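## Task

Move both plates into the gray tray so each one rests flat on the tray's floor; it only counts if they stay there with the robot no longer holding them.

## Robot and tools

Robot: one 7-joint arm (waist, shoulder, upper arm roll, elbow, forearm roll, wrist pitch, wrist roll) ending in a vacuum suction cup, not fingers. The tracked point is the cup point: the middle of the cup's rim (29 mm wide) when nothing touches it. The cup points along the cup point's own +z axis. About 7 cm back from the rim the tool widens, with its body and a camera sticking out up to roughly 8 cm sideways, so leave clearance around tray walls and other plates.

Frames: the scene frame sits on the table surface directly under the arm base; +z is up, and looking along +x, +y is to the left. The base may be slightly tilted. Results report end_effector_position (metres) and end_effector_quat_wxyz in this scene frame; the printed position can be a little off, more so at long reach. Motion commands, however, are offsets in the cup point's own axes, not in the scene frame.

Row format (shared by execute_actions and move): 7 numbers, each in [-1, 1]: dx, dy, dz, rx, ry, rz, suction. The first six are an offset, not a pose. Scale: 1.0 equals 0.6 m for dx/dy/dz and 180 degrees for rotation; rx, ry, rz form a single rotation vector. Suction: 1 is full vacuum (about 55 kPa below ambient), a smaller value requests that fraction, and 0.05 or less switches it off. The last suction value persists.

execute_actions(actions): a list of actions run in sequence. Each action is a table of up to 15 rows, one row per 1/30 s step; if fewer rows are given, the last row repeats to fill 15 steps, so every action lasts 0.5 s. Every row in an action is an offset from the cup point's measured pose at that action's start (for the first action of a call, the last pose reported in this scene), not from the previous row. Each step, the commanded pose is clipped to at most 70 mm and 16 degrees away from the current measured pose, so large offsets need several actions; after an action the arm continues only up to the last clipped pose. Position wins over orientation when both can't be met. An empty list just returns state and images.

move(target, speed, blocking): target is one row, an offset from the pose in the most recent result that shows one, in cup axes. It drives the cup point in a straight line there over 0.5 to 10 s (longer paths are cut off at 10 s). speed is m/s, 0.002 to 0.5, default 0.25; rotation is capped at twice that in rad/s. The suction value is sent at the start. The path ignores obstacles, the arm can lag, drift, and overshoot speed (especially when nearly straight). Faster moves hit harder, and aiming further past a contact presses harder. blocking=false returns after 0.5 s while the arm keeps going; then only wait or stop are accepted until a result shows the move ended. The result adds a move: line: done (at rest near target), or off_target, moving, held, fault, plus limits (paced = pose clipped; held = a check blocked steps, after which the arm may jump faster) and the distance from target.

wait(seconds): 0 to 10; the arm keeps its last command and a running move continues (returns early if it finishes). stop(): brakes a running move, needing room to do so; suction is unaffected. zoom_image(camera, region): camera is cam_high, cam_low or cam_wrist; region [x0, y0, x1, y1] in pixels, top-left origin, at most 504x504. All three cameras give 896x504 images. finished_scene(scene): ends scene 1 or 2 irreversibly and reports success; the goal must already hold stably. Replying with no tool call ends everything.

Result lines: Hand target is the pose the controller is currently steering toward. pose unreachable means the clearance check (which treats the mount under the base as arm) altered or blocked the command. suction_measured is the achieved vacuum: near 0 means no seal; on a sealed airtight surface it settles up to 0.15 under the command and dips up to 0.04 between pump cycles; leaks lower it. part_present turns 1 at 0.50 and back to 0 below 0.45. MOTOR HOT appears from 60 °C; at 75 °C an OVER-TEMPERATURE FAULT makes the arm sag. A TORQUE FAULT (contact load hitting a joint limit: 48.6 N m for the first four joints, 30.6 for the last three) freezes the arm 10 s and drops the rest of the call.

Picking and placing: switch suction on and press the rim flat onto a smooth part of the plate so it seals all round, away from edges, holes or seams. Under vacuum the cup shortens, so the plate sits up to about 10 mm nearer the tool; vacuum alone can lift a plate. To release, set the plate down on the tray floor, then turn suction off; it may still cling until the tool has backed off 15 mm. If the cup seals to the table it pins the tool, so turn suction off.

Avoid: knocking or dropping anything off the table (ends the scene), drops, slams, hard hits and strong pushes, long holding that heats motors. Objects may occasionally be nudged by outside disturbances.

Each tool is called as name(argument=value, ...), one argument or row to a line, values as JSON.

## Session

execute_actions(
  actions=[],
)

Scene clock: 0.00 s.
end_effector_position=(+0.4492, +0.0072, +0.2817) suction_measured=0.00 part_present=0 end_effector_quat_wxyz=(+0.000, -0.010, +1.000, +0.004)
Joint positions: [-0.056  0.435  0.001  1.654 -0.     1.056  3.088]
Joint velocities: [ 0.    -0.001  0.     0.    -0.    -0.001 -0.   ]
Motor temperatures (°C, as the motors report them): [27 24 24 24 36 34 36]
Hand target: +0.449, +0.007, +0.282; +0.000, -0.010, +1.000, +0.004

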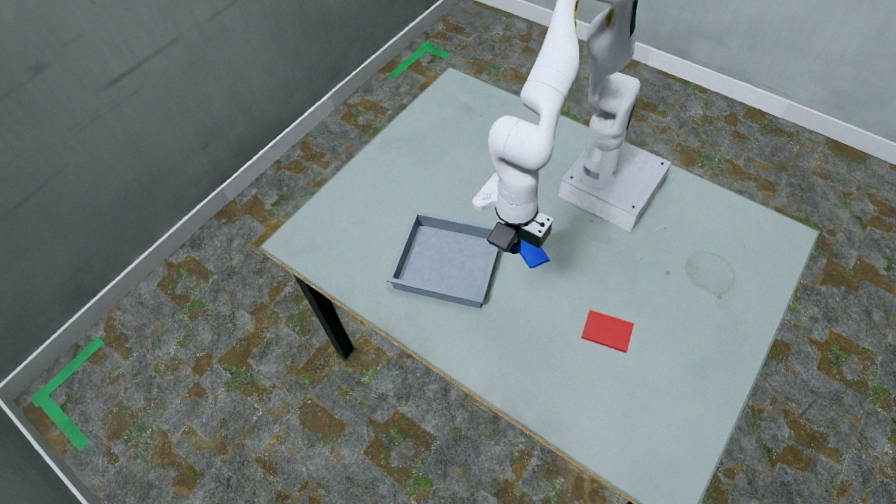

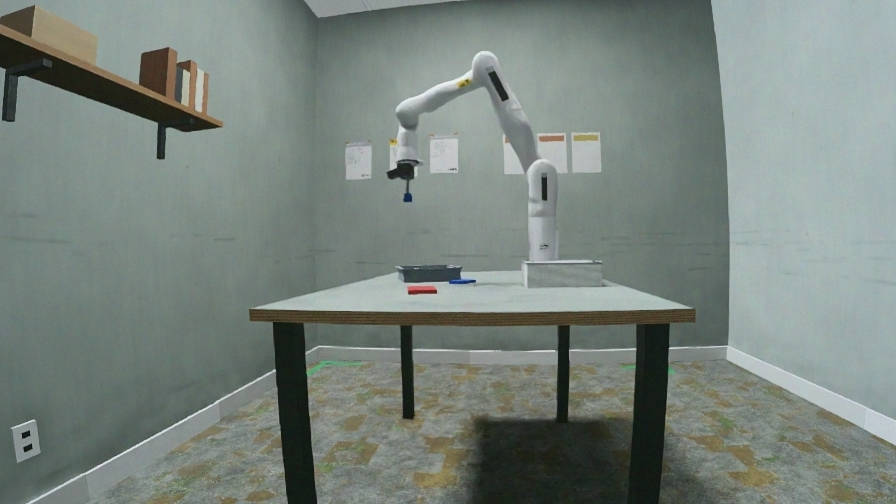

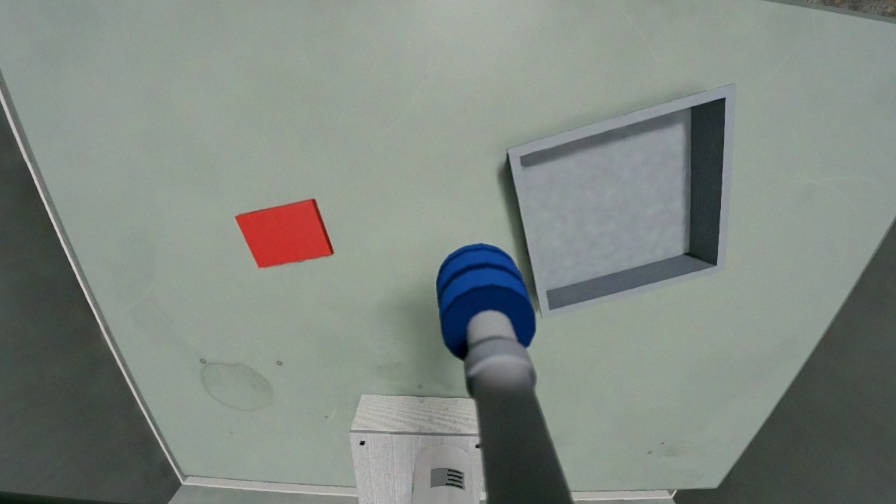

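move(
  target=[0.1,0.4,0.39,0,0,-0.055,0],
  speed=0.4,
)

Scene clock: 9.37 s.
end_effector_position=(+0.3854, +0.2474, +0.0492) suction_measured=0.00 part_present=0 end_effector_quat_wxyz=(+0.001, -0.097, +0.995, +0.003)
Joint positions: [-0.57   0.862 -0.054  1.822  0.094  0.463  2.627]
Joint velocities: [-0.004  0.004 -0.001 -0.001  0.001 -0.001 -0.002]
Motor temperatures (°C, as the motors report them): [27 24 24 24 36 34 36]
Hand target: +0.385, +0.247, +0.049; +0.001, -0.097, +0.995, +0.003
Off the commanded pose: 0.001 m, 0 deg.
move: done

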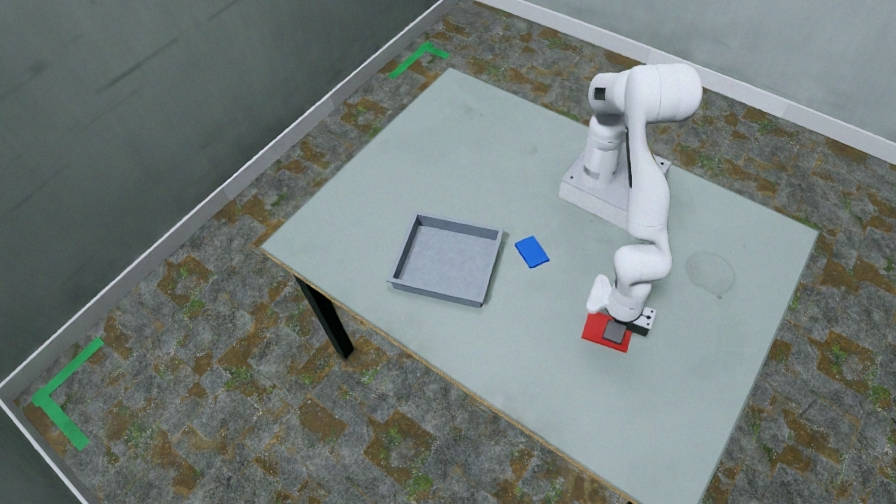

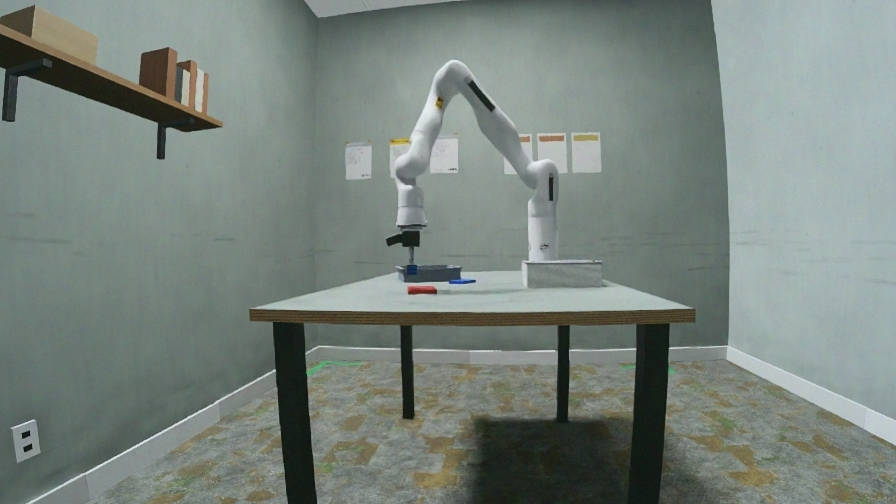

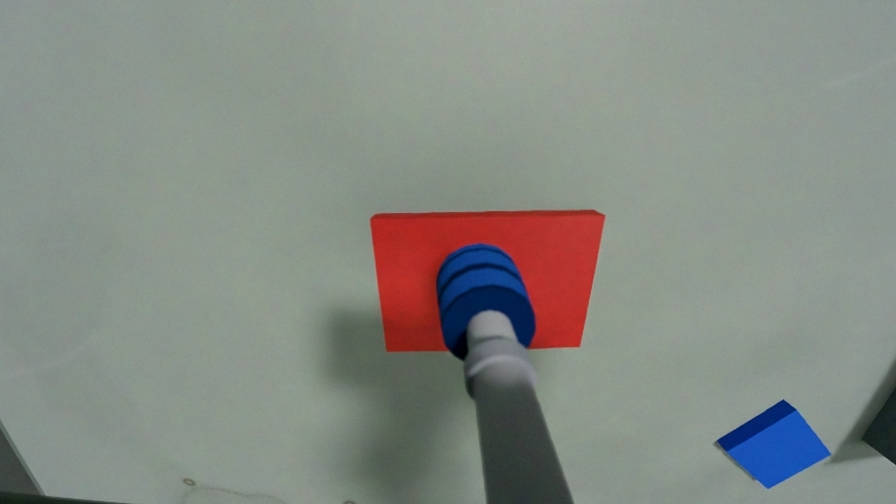

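move(
  target=[0.042,-0.012,0.035,0,0,0,1],
  speed=0.15,
)

move(
  target=[0,0,0.034,0,0,0,1],
  speed=0.05,
)

wait(
  seconds=0.4,
)

Scene clock: 13.47 s.
end_effector_position=(+0.3622, +0.2356, +0.0280) suction_measured=0.00 part_present=0 end_effector_quat_wxyz=(+0.001, -0.096, +0.995, +0.003)
Joint positions: [-0.586  0.884 -0.043  1.911  0.098  0.351  2.61 ]
Joint velocities: [-0.002  0.001  0.     0.002  0.    -0.003 -0.001]
Motor temperatures (°C, as the motors report them): [27 24 24 24 36 34 36]
Hand target: +0.362, +0.236, +0.028; +0.001, -0.097, +0.995, +0.003
Off the commanded pose: 0.000 m, 0 deg.
move: done

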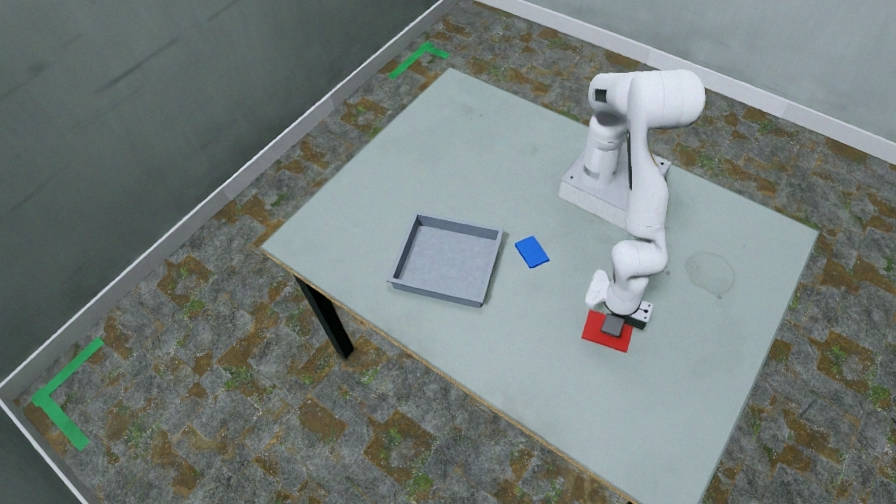

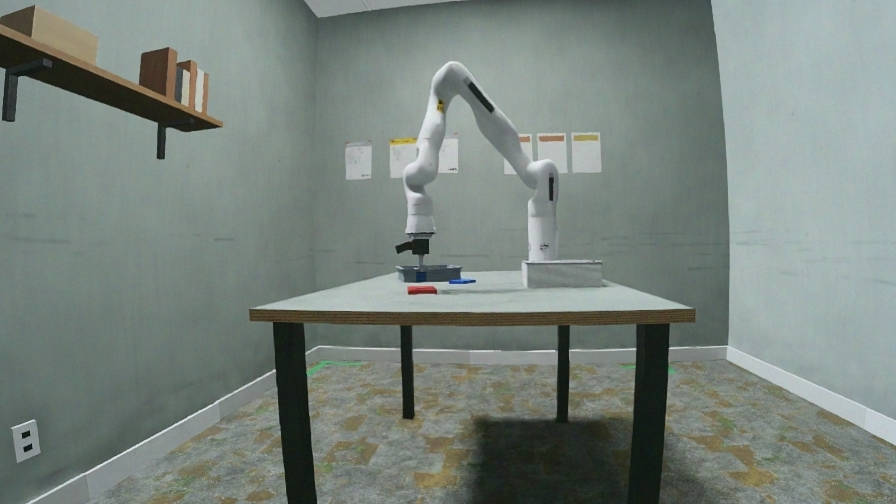

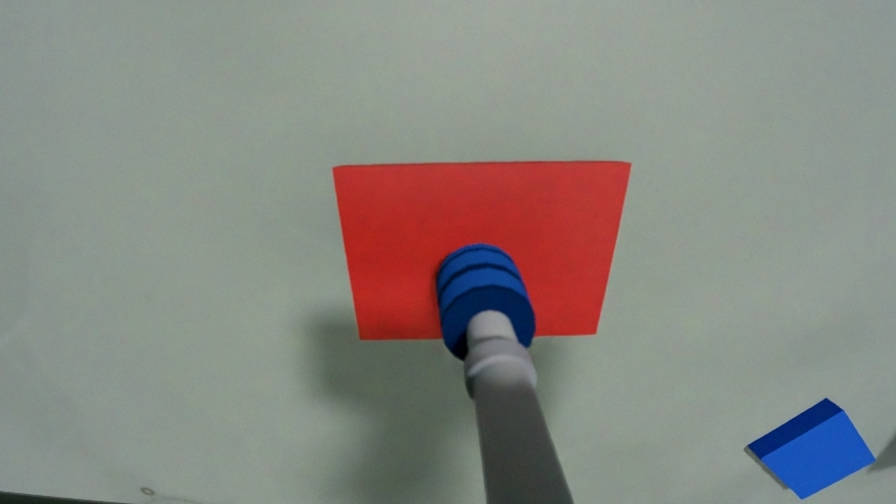

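Scene clock: 14.23 s.
end_effector_position=(+0.3622, +0.2357, +0.0076) suction_measured=0.43 part_present=0 end_effector_quat_wxyz=(+0.001, -0.096, +0.995, +0.003)
Joint positions: [-0.589  0.933 -0.037  1.905  0.101  0.308  2.607]
Joint velocities: [-0.     0.005  0.     0.001  0.    -0.001 -0.   ]
Motor temperatures (°C, as the motors report them): [27 24 24 24 36 34 36]
Hand target: +0.362, +0.236, +0.008; +0.001, -0.097, +0.995, +0.003
Off the commanded pose: 0.000 m, 0 deg.
move: done

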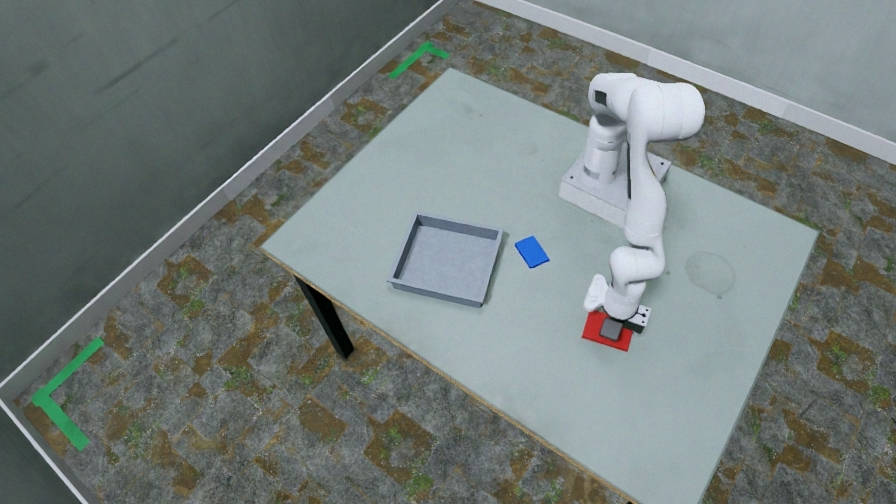

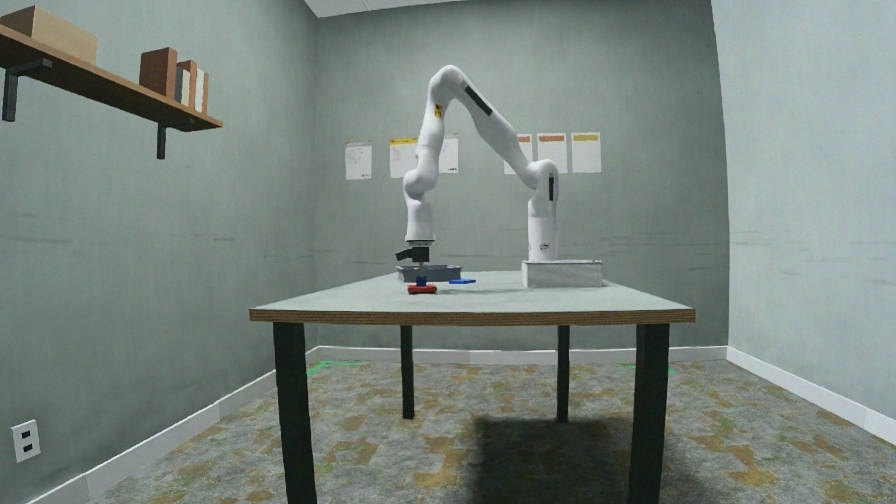

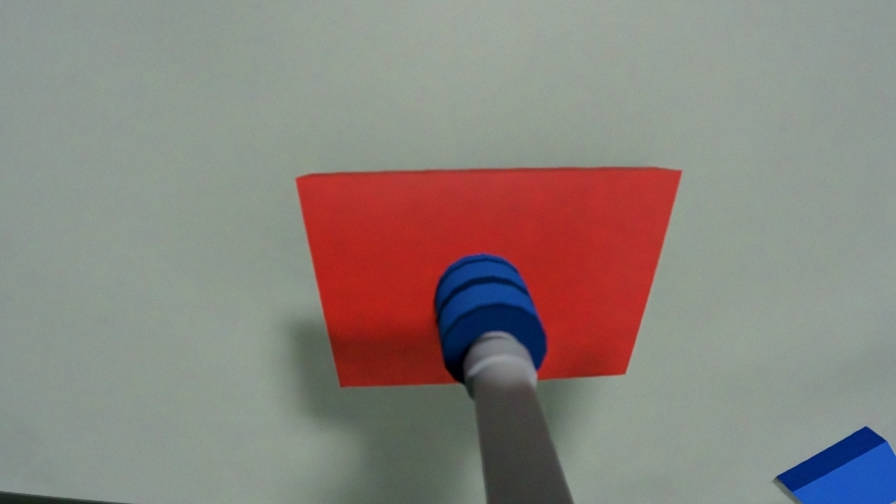

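Scene clock: 14.63 s.
end_effector_position=(+0.3623, +0.2358, +0.0076) suction_measured=0.89 part_present=1 end_effector_quat_wxyz=(+0.001, -0.097, +0.995, +0.003)
Joint positions: [-0.589  0.933 -0.037  1.905  0.101  0.308  2.607]
Joint velocities: [-0.001 -0.    -0.001 -0.001 -0.    -0.001 -0.001]
Motor temperatures (°C, as the motors report them): [27 24 24 24 36 34 36]
Hand target: +0.362, +0.236, +0.008; +0.001, -0.097, +0.995, +0.003
Off the commanded pose: 0.000 m, 0 deg.
wait: 0.40 s; at rest by 0.17 s

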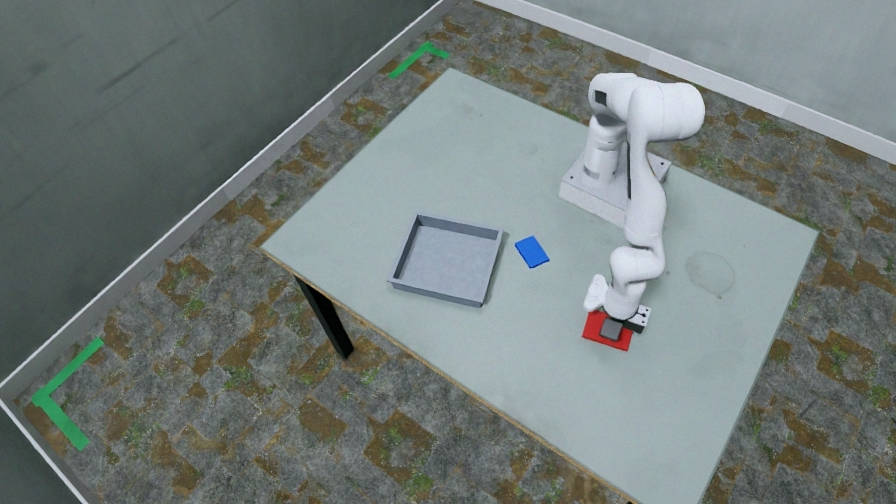

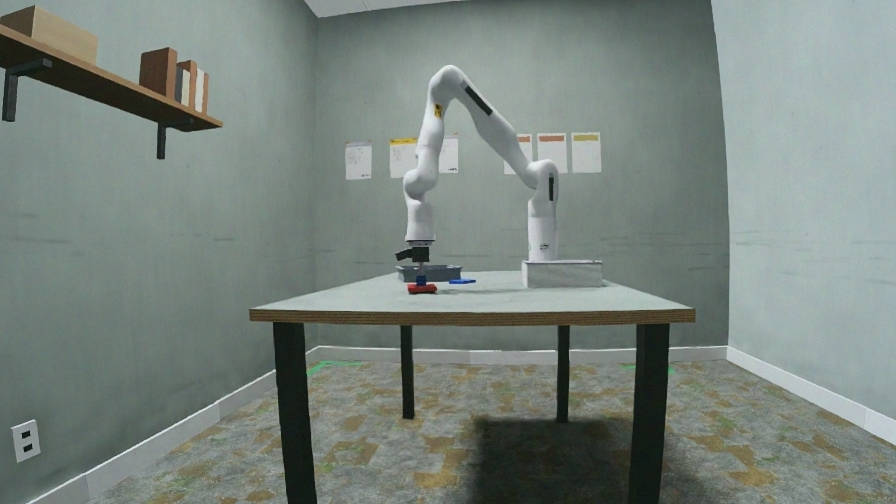

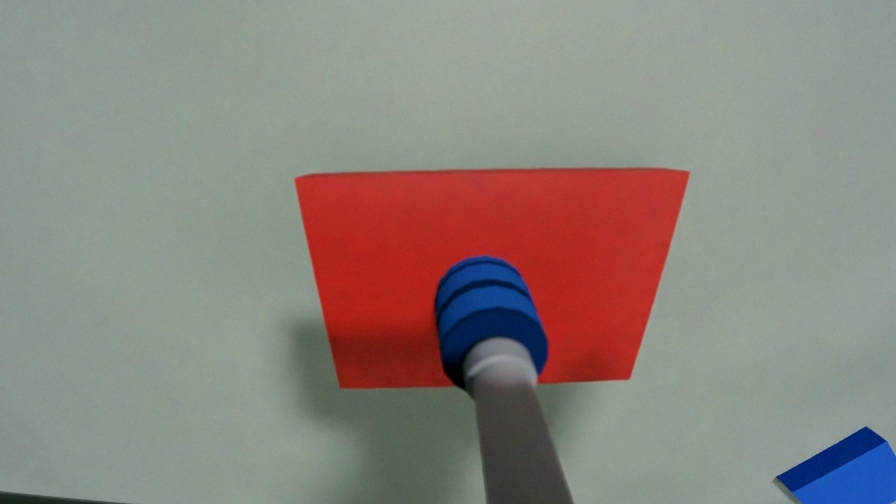

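move(
  target=[0,0,-0.13,0,0,0,1],
)

move(
  target=[-0.015,-0.736,0,0,0,-0.028,1],
  speed=0.35,
)

Scene clock: 19.83 s.
end_effector_position=(+0.3619, +0.2352, +0.0855) suction_measured=0.99 part_present=1 end_effector_quat_wxyz=(+0.001, -0.096, +0.995, +0.003)
Joint positions: [-0.575  0.752 -0.058  1.91   0.086  0.485  2.621]
Joint velocities: [ 0.001 -0.004 -0.     0.001  0.     0.001 -0.   ]
Motor temperatures (°C, as the motors report them): [27 24 24 24 36 34 36]
Hand target: +0.362, +0.235, +0.086; +0.001, -0.096, +0.995, +0.003
Off the commanded pose: 0.000 m, 0 deg.
move: done

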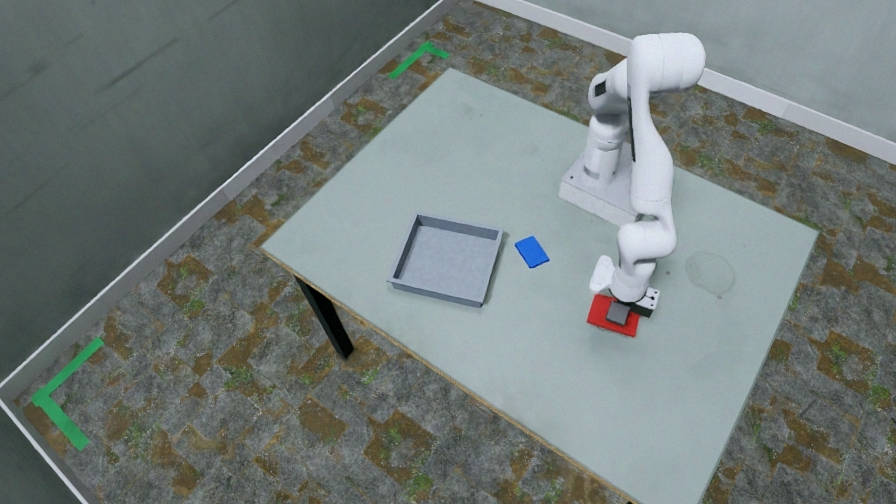

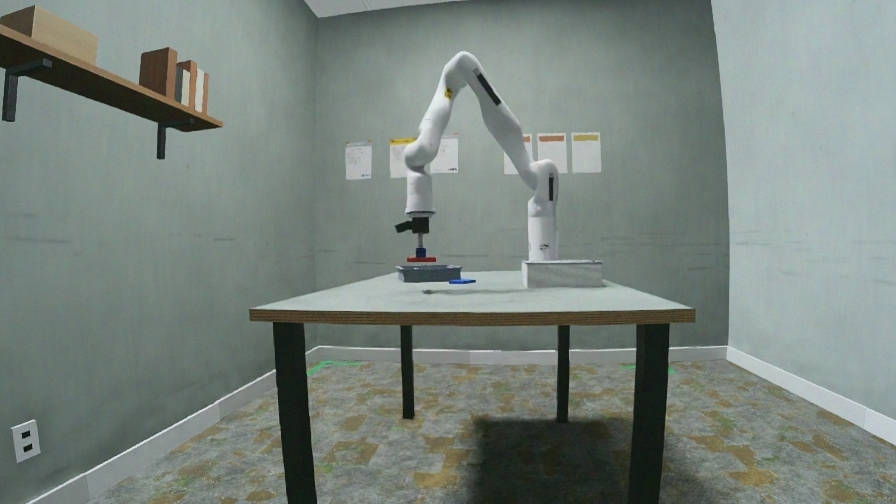

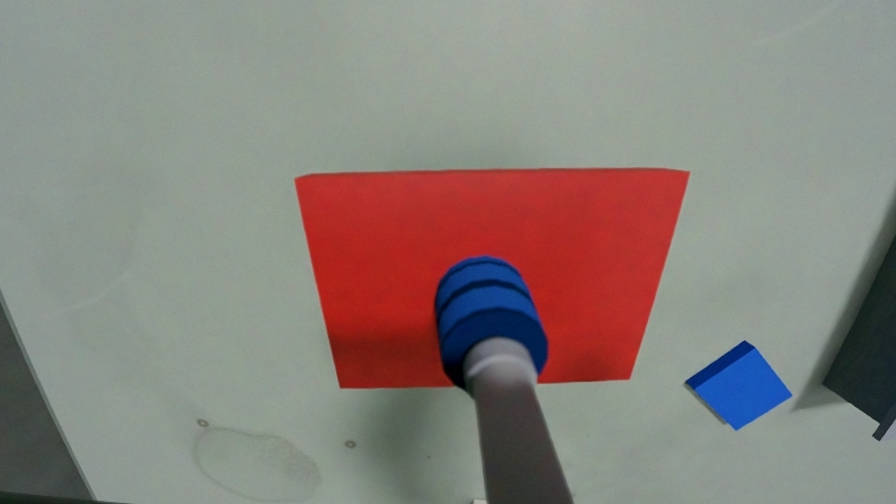

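Scene clock: 21.80 s.
end_effector_position=(+0.4548, -0.1963, +0.0825) suction_measured=0.99 part_present=1 end_effector_quat_wxyz=(+0.001, -0.140, +0.990, +0.004)
Joint positions: [ 0.489  0.839 -0.179  1.677  0.222  0.648  3.593]
Joint velocities: [ 0.003  0.003 -0.    -0.    -0.001  0.     0.001]
Motor temperatures (°C, as the motors report them): [27 24 24 24 36 34 36]
Hand target: +0.455, -0.196, +0.082; +0.001, -0.140, +0.990, +0.004
Off the commanded pose: 0.001 m, 0 deg.
move: done

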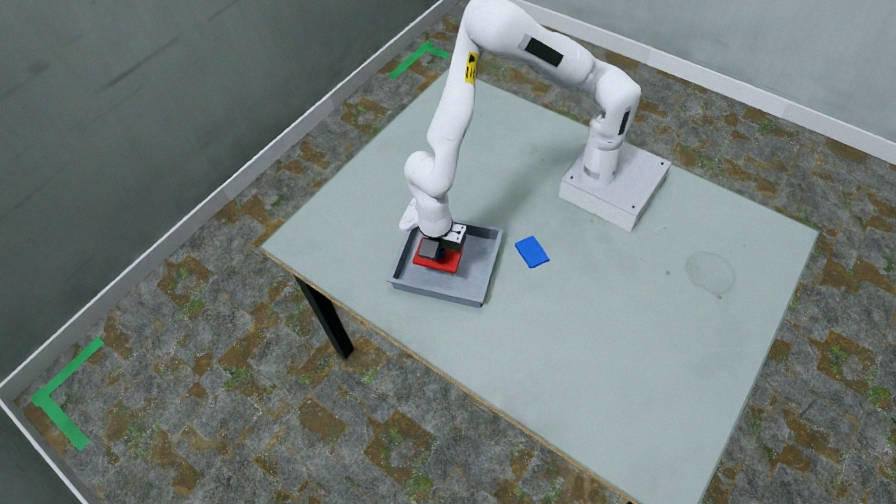

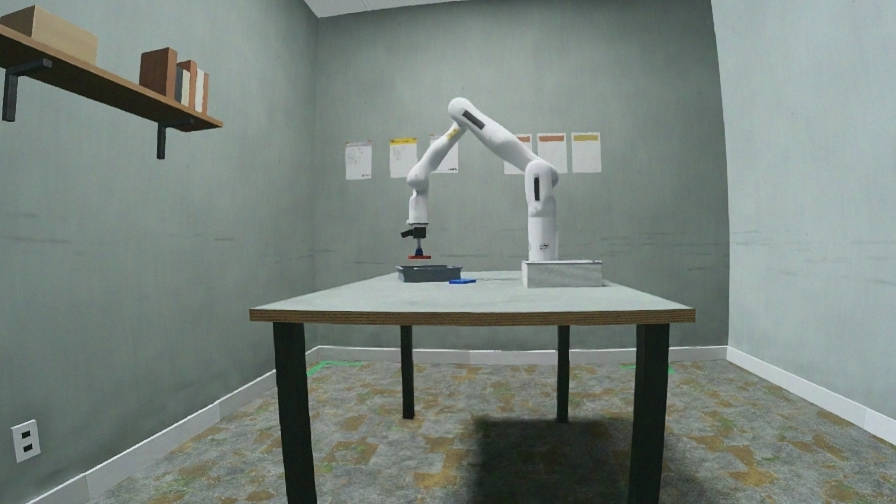

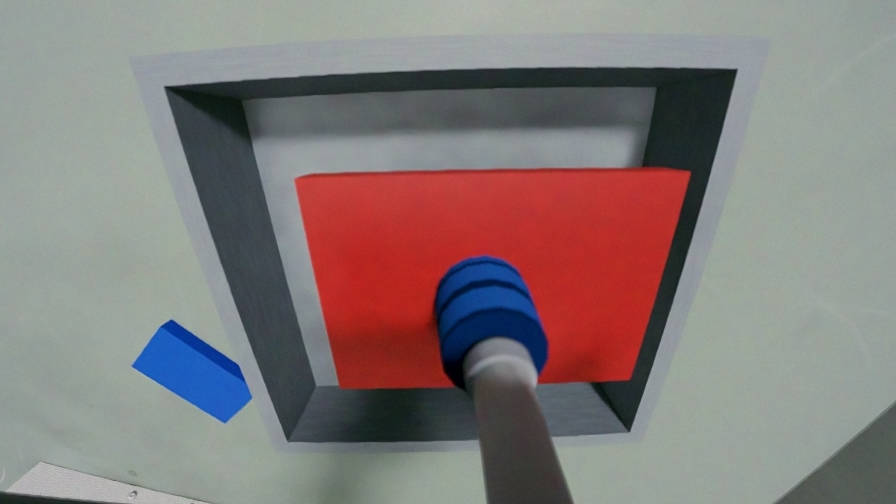

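move(
  target=[-0.022,0,0.105,0,0,0,1],
  speed=0.15,
)

move(
  target=[0,0,0.029,0,0,0,1],
  speed=0.04,
)

Scene clock: 27.53 s.
end_effector_position=(+0.4677, -0.1923, +0.0198) suction_measured=0.99 part_present=1 end_effector_quat_wxyz=(+0.001, -0.140, +0.990, +0.004)
Joint positions: [ 0.455  0.976 -0.152  1.638  0.244  0.548  3.563]
Joint velocities: [-0.001  0.005 -0.     0.     0.     0.    -0.001]
Motor temperatures (°C, as the motors report them): [27 24 24 24 36 34 36]
Hand target: +0.468, -0.192, +0.020; +0.001, -0.140, +0.990, +0.004
Off the commanded pose: 0.000 m, 0 deg.
move: done

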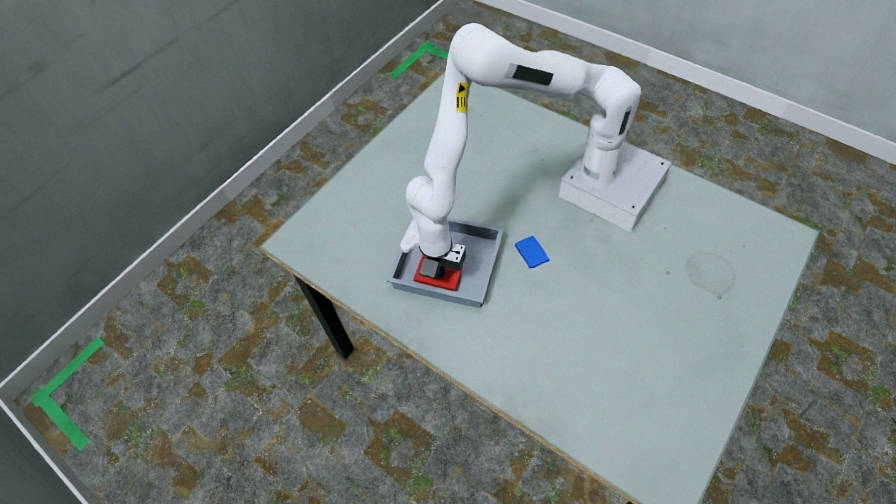

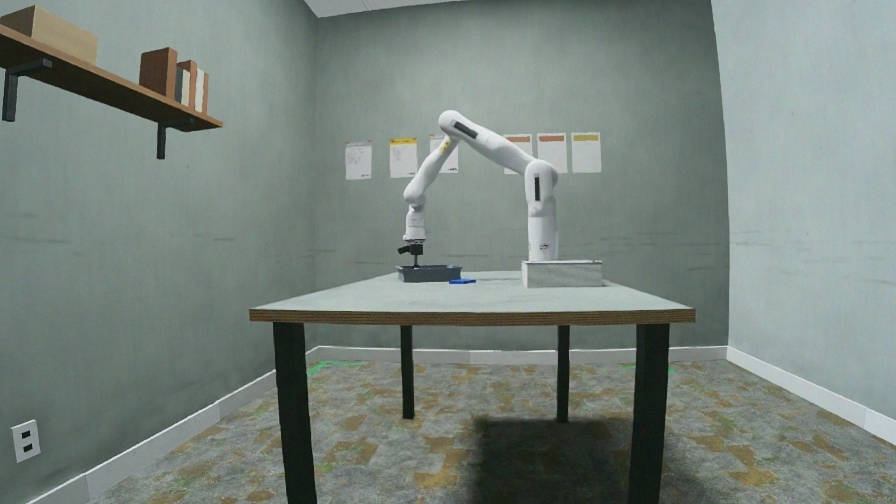

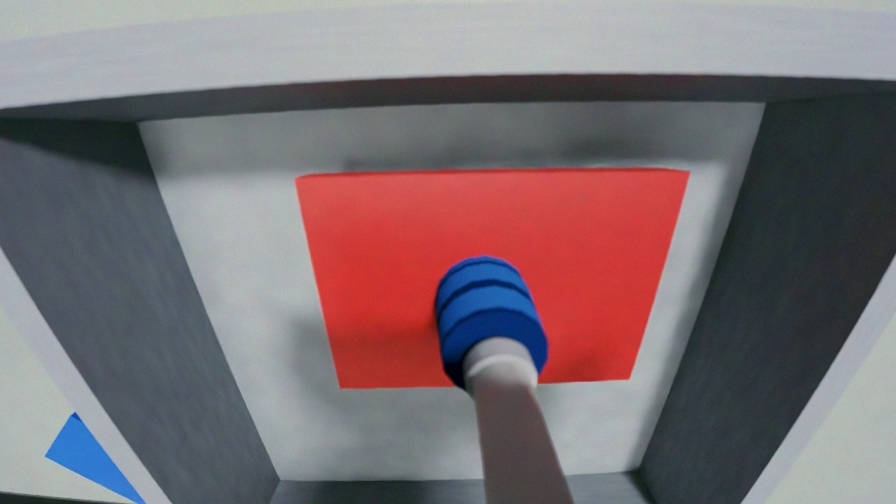

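Scene clock: 28.23 s.
end_effector_position=(+0.4683, -0.1924, +0.0034) suction_measured=0.99 part_present=1 end_effector_quat_wxyz=(+0.002, -0.140, +0.990, +0.003)
Joint positions: [ 0.45   1.01  -0.144  1.633  0.25   0.518  3.558]
Joint velocities: [-0.     0.     0.001 -0.002  0.    -0.001  0.   ]
Motor temperatures (°C, as the motors report them): [27 24 24 24 36 34 36]
Hand target: +0.468, -0.192, +0.002; +0.001, -0.140, +0.990, +0.004
Off the commanded pose: 0.001 m, 0 deg.
move: done

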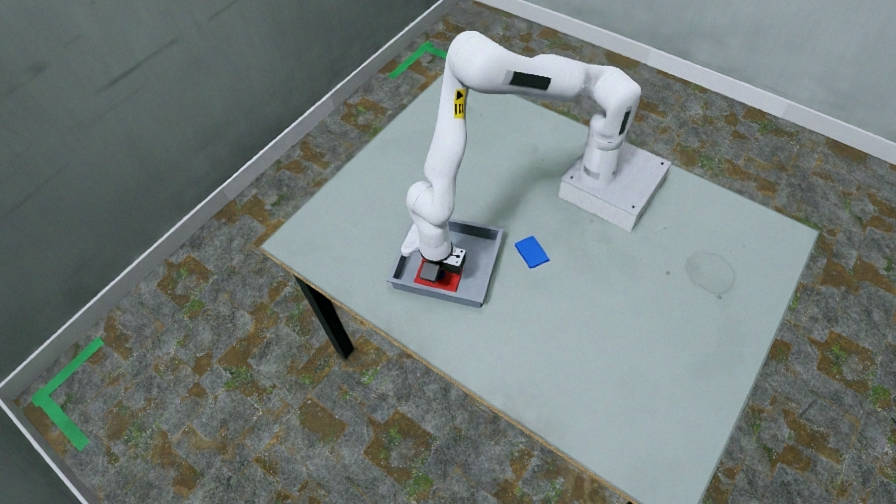

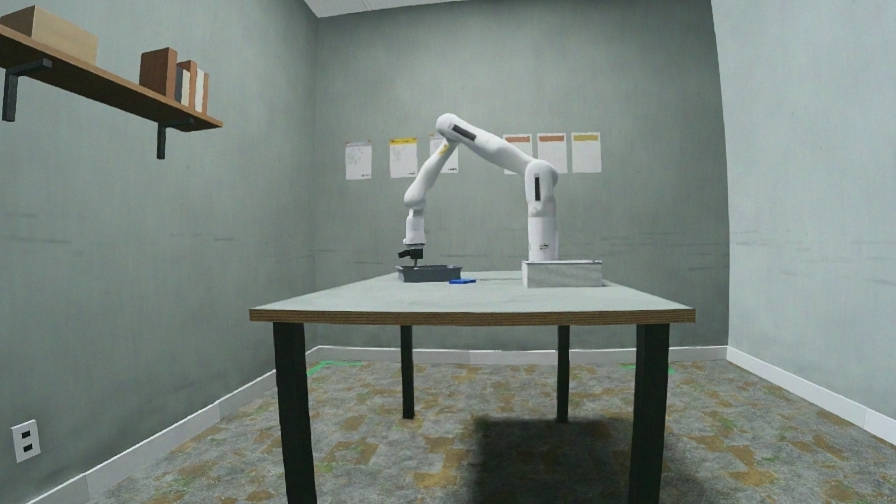

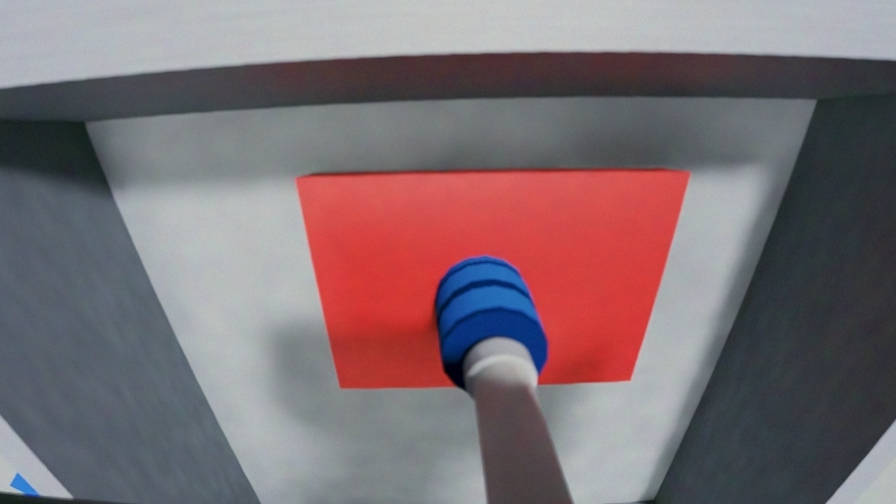

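execute_actions(
  actions=[
    [[0,0,0,0,0,0,0]],
  ],
)

move(
  target=[0,0,-0.12,0,0,0,0],
  speed=0.3,
)

move(
  target=[0.241,0.337,0,0,0,0.26,0],
  speed=0.4,
)

Scene clock: 32.97 s.
end_effector_position=(+0.4693, -0.1928, +0.0054) suction_measured=0.00 part_present=0 end_effector_quat_wxyz=(+0.003, -0.140, +0.990, +0.002)
Joint positions: [ 0.45   1.006 -0.144  1.633  0.25   0.519  3.558]
Joint velocities: [-0.     0.001 -0.001 -0.    -0.     0.    -0.   ]
Motor temperatures (°C, as the motors report them): [27 24 24 24 36 34 36]
Hand target: +0.468, -0.192, +0.003; +0.002, -0.140, +0.990, +0.003
Off the commanded pose: 0.002 m, 0 deg.

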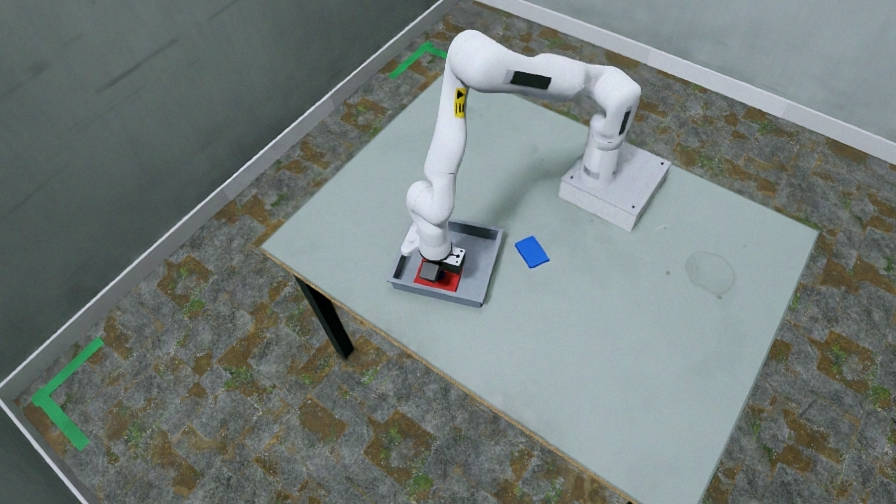

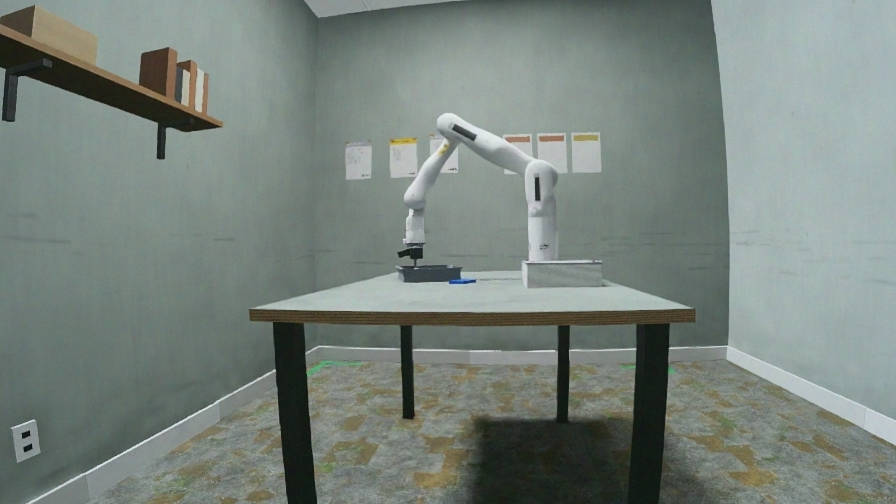

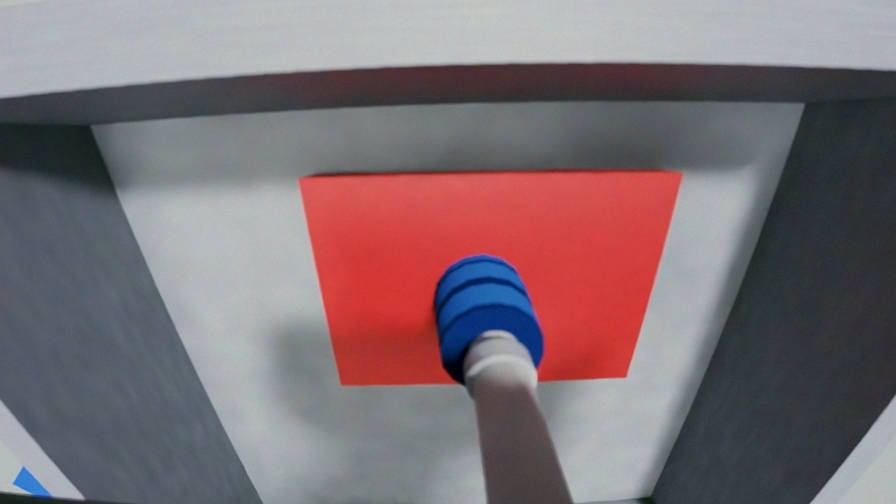

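Scene clock: 33.83 s.
end_effector_position=(+0.4688, -0.1931, +0.0773) suction_measured=0.00 part_present=0 end_effector_quat_wxyz=(+0.003, -0.140, +0.990, +0.003)
Joint positions: [ 0.469  0.864 -0.176  1.64   0.222  0.656  3.581]
Joint velocities: [ 0.002 -0.005  0.001  0.    -0.     0.001  0.   ]
Motor temperatures (°C, as the motors report them): [27 24 24 24 36 34 36]
Hand target: +0.469, -0.193, +0.078; +0.003, -0.140, +0.990, +0.003
Off the commanded pose: 0.000 m, 0 deg.
move: done

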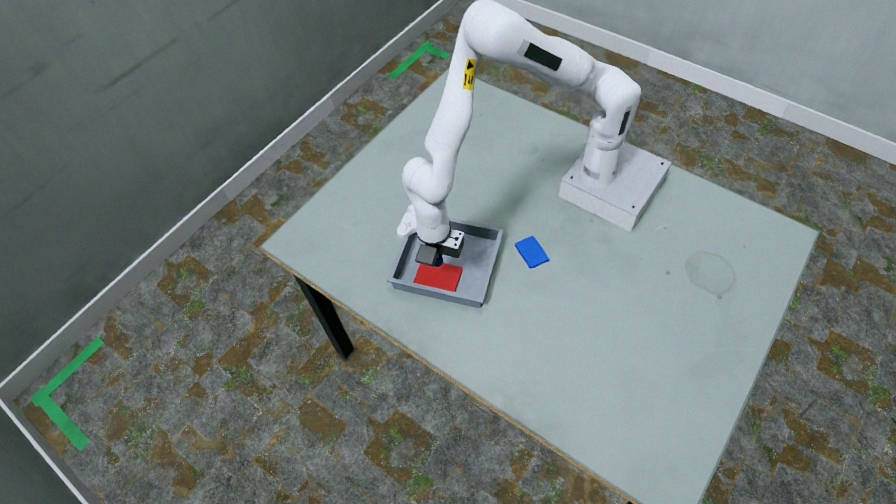

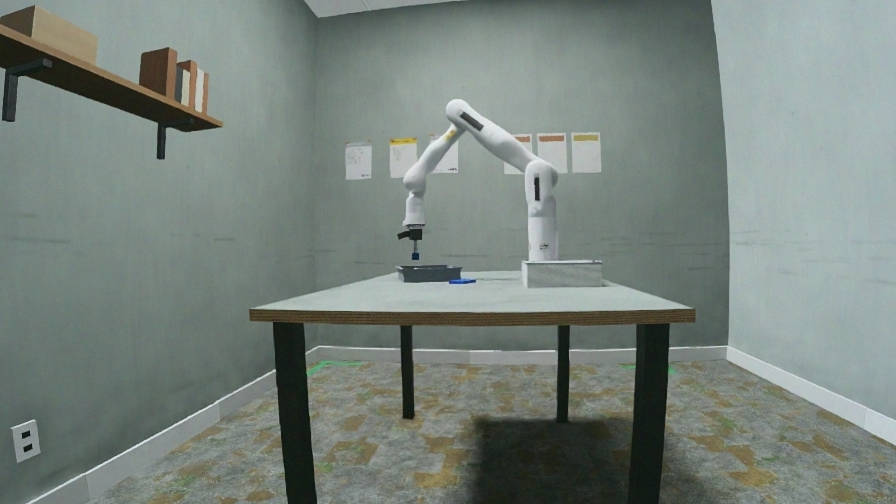

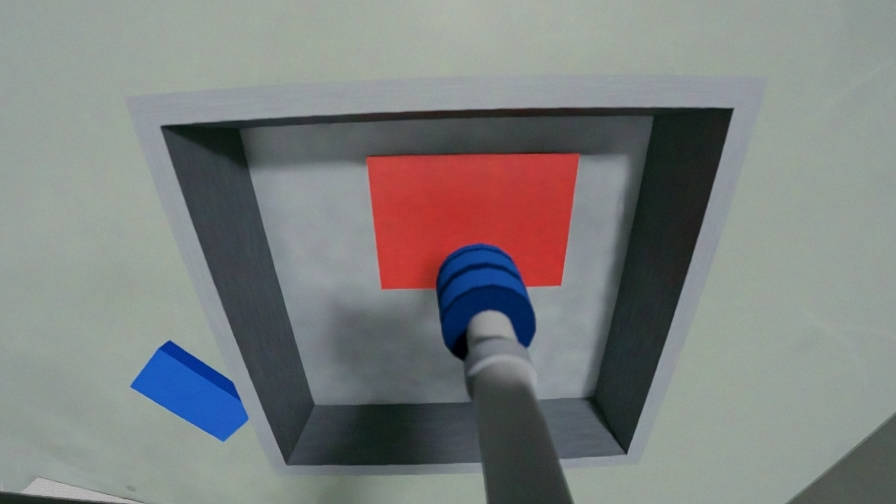

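Scene clock: 35.43 s.
end_effector_position=(+0.2741, -0.0393, +0.0768) suction_measured=0.00 part_present=0 end_effector_quat_wxyz=(+0.002, +0.265, +0.964, +0.004)
Joint positions: [ 0.057  0.648  0.018  2.426 -0.133  0.067  2.788]
Joint velocities: [-0.024 -0.003  0.004  0.001 -0.001 -0.002 -0.005]
Motor temperatures (°C, as the motors report them): [27 24 24 24 36 34 36]
Hand target: +0.274, -0.039, +0.077; +0.002, +0.264, +0.964, +0.003
Off the commanded pose: 0.001 m, 0 deg.
move: done

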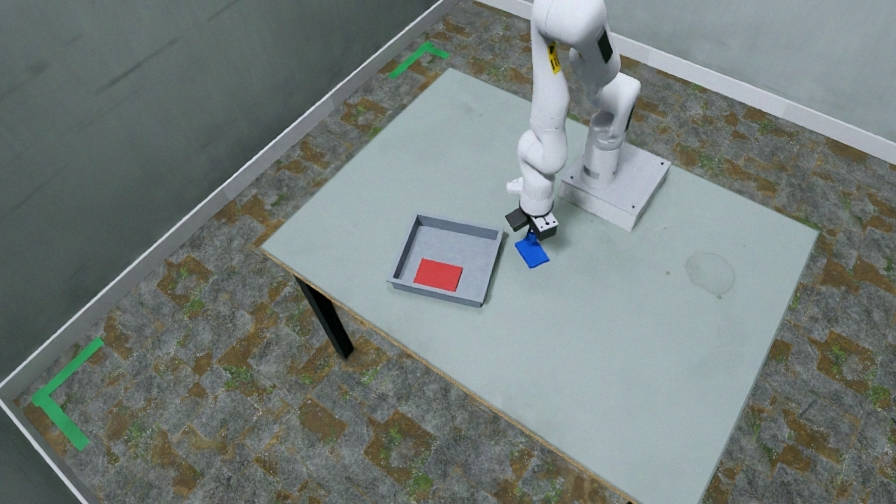

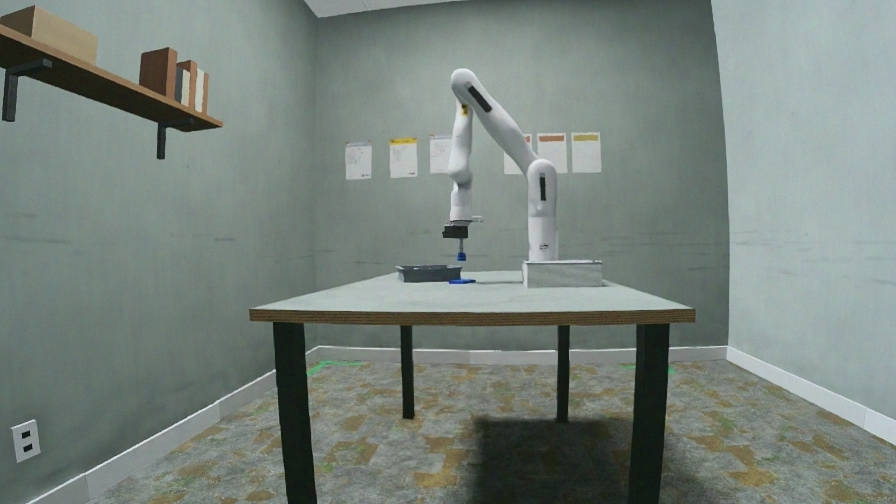

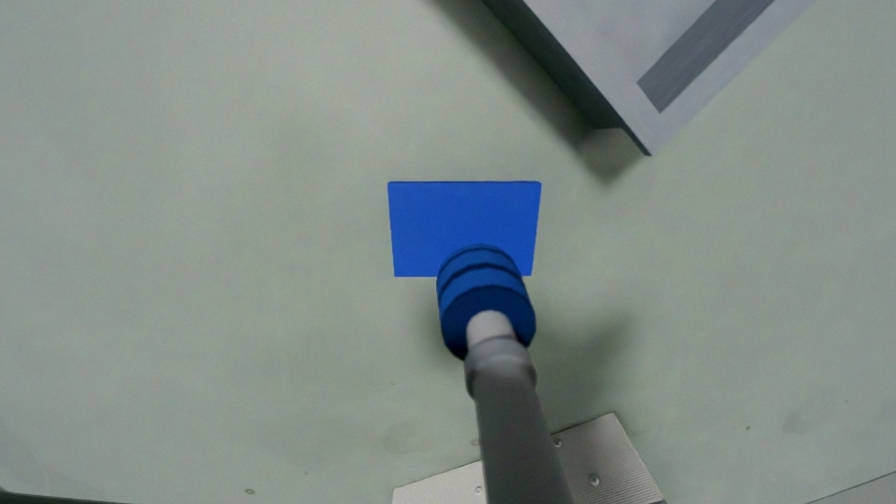

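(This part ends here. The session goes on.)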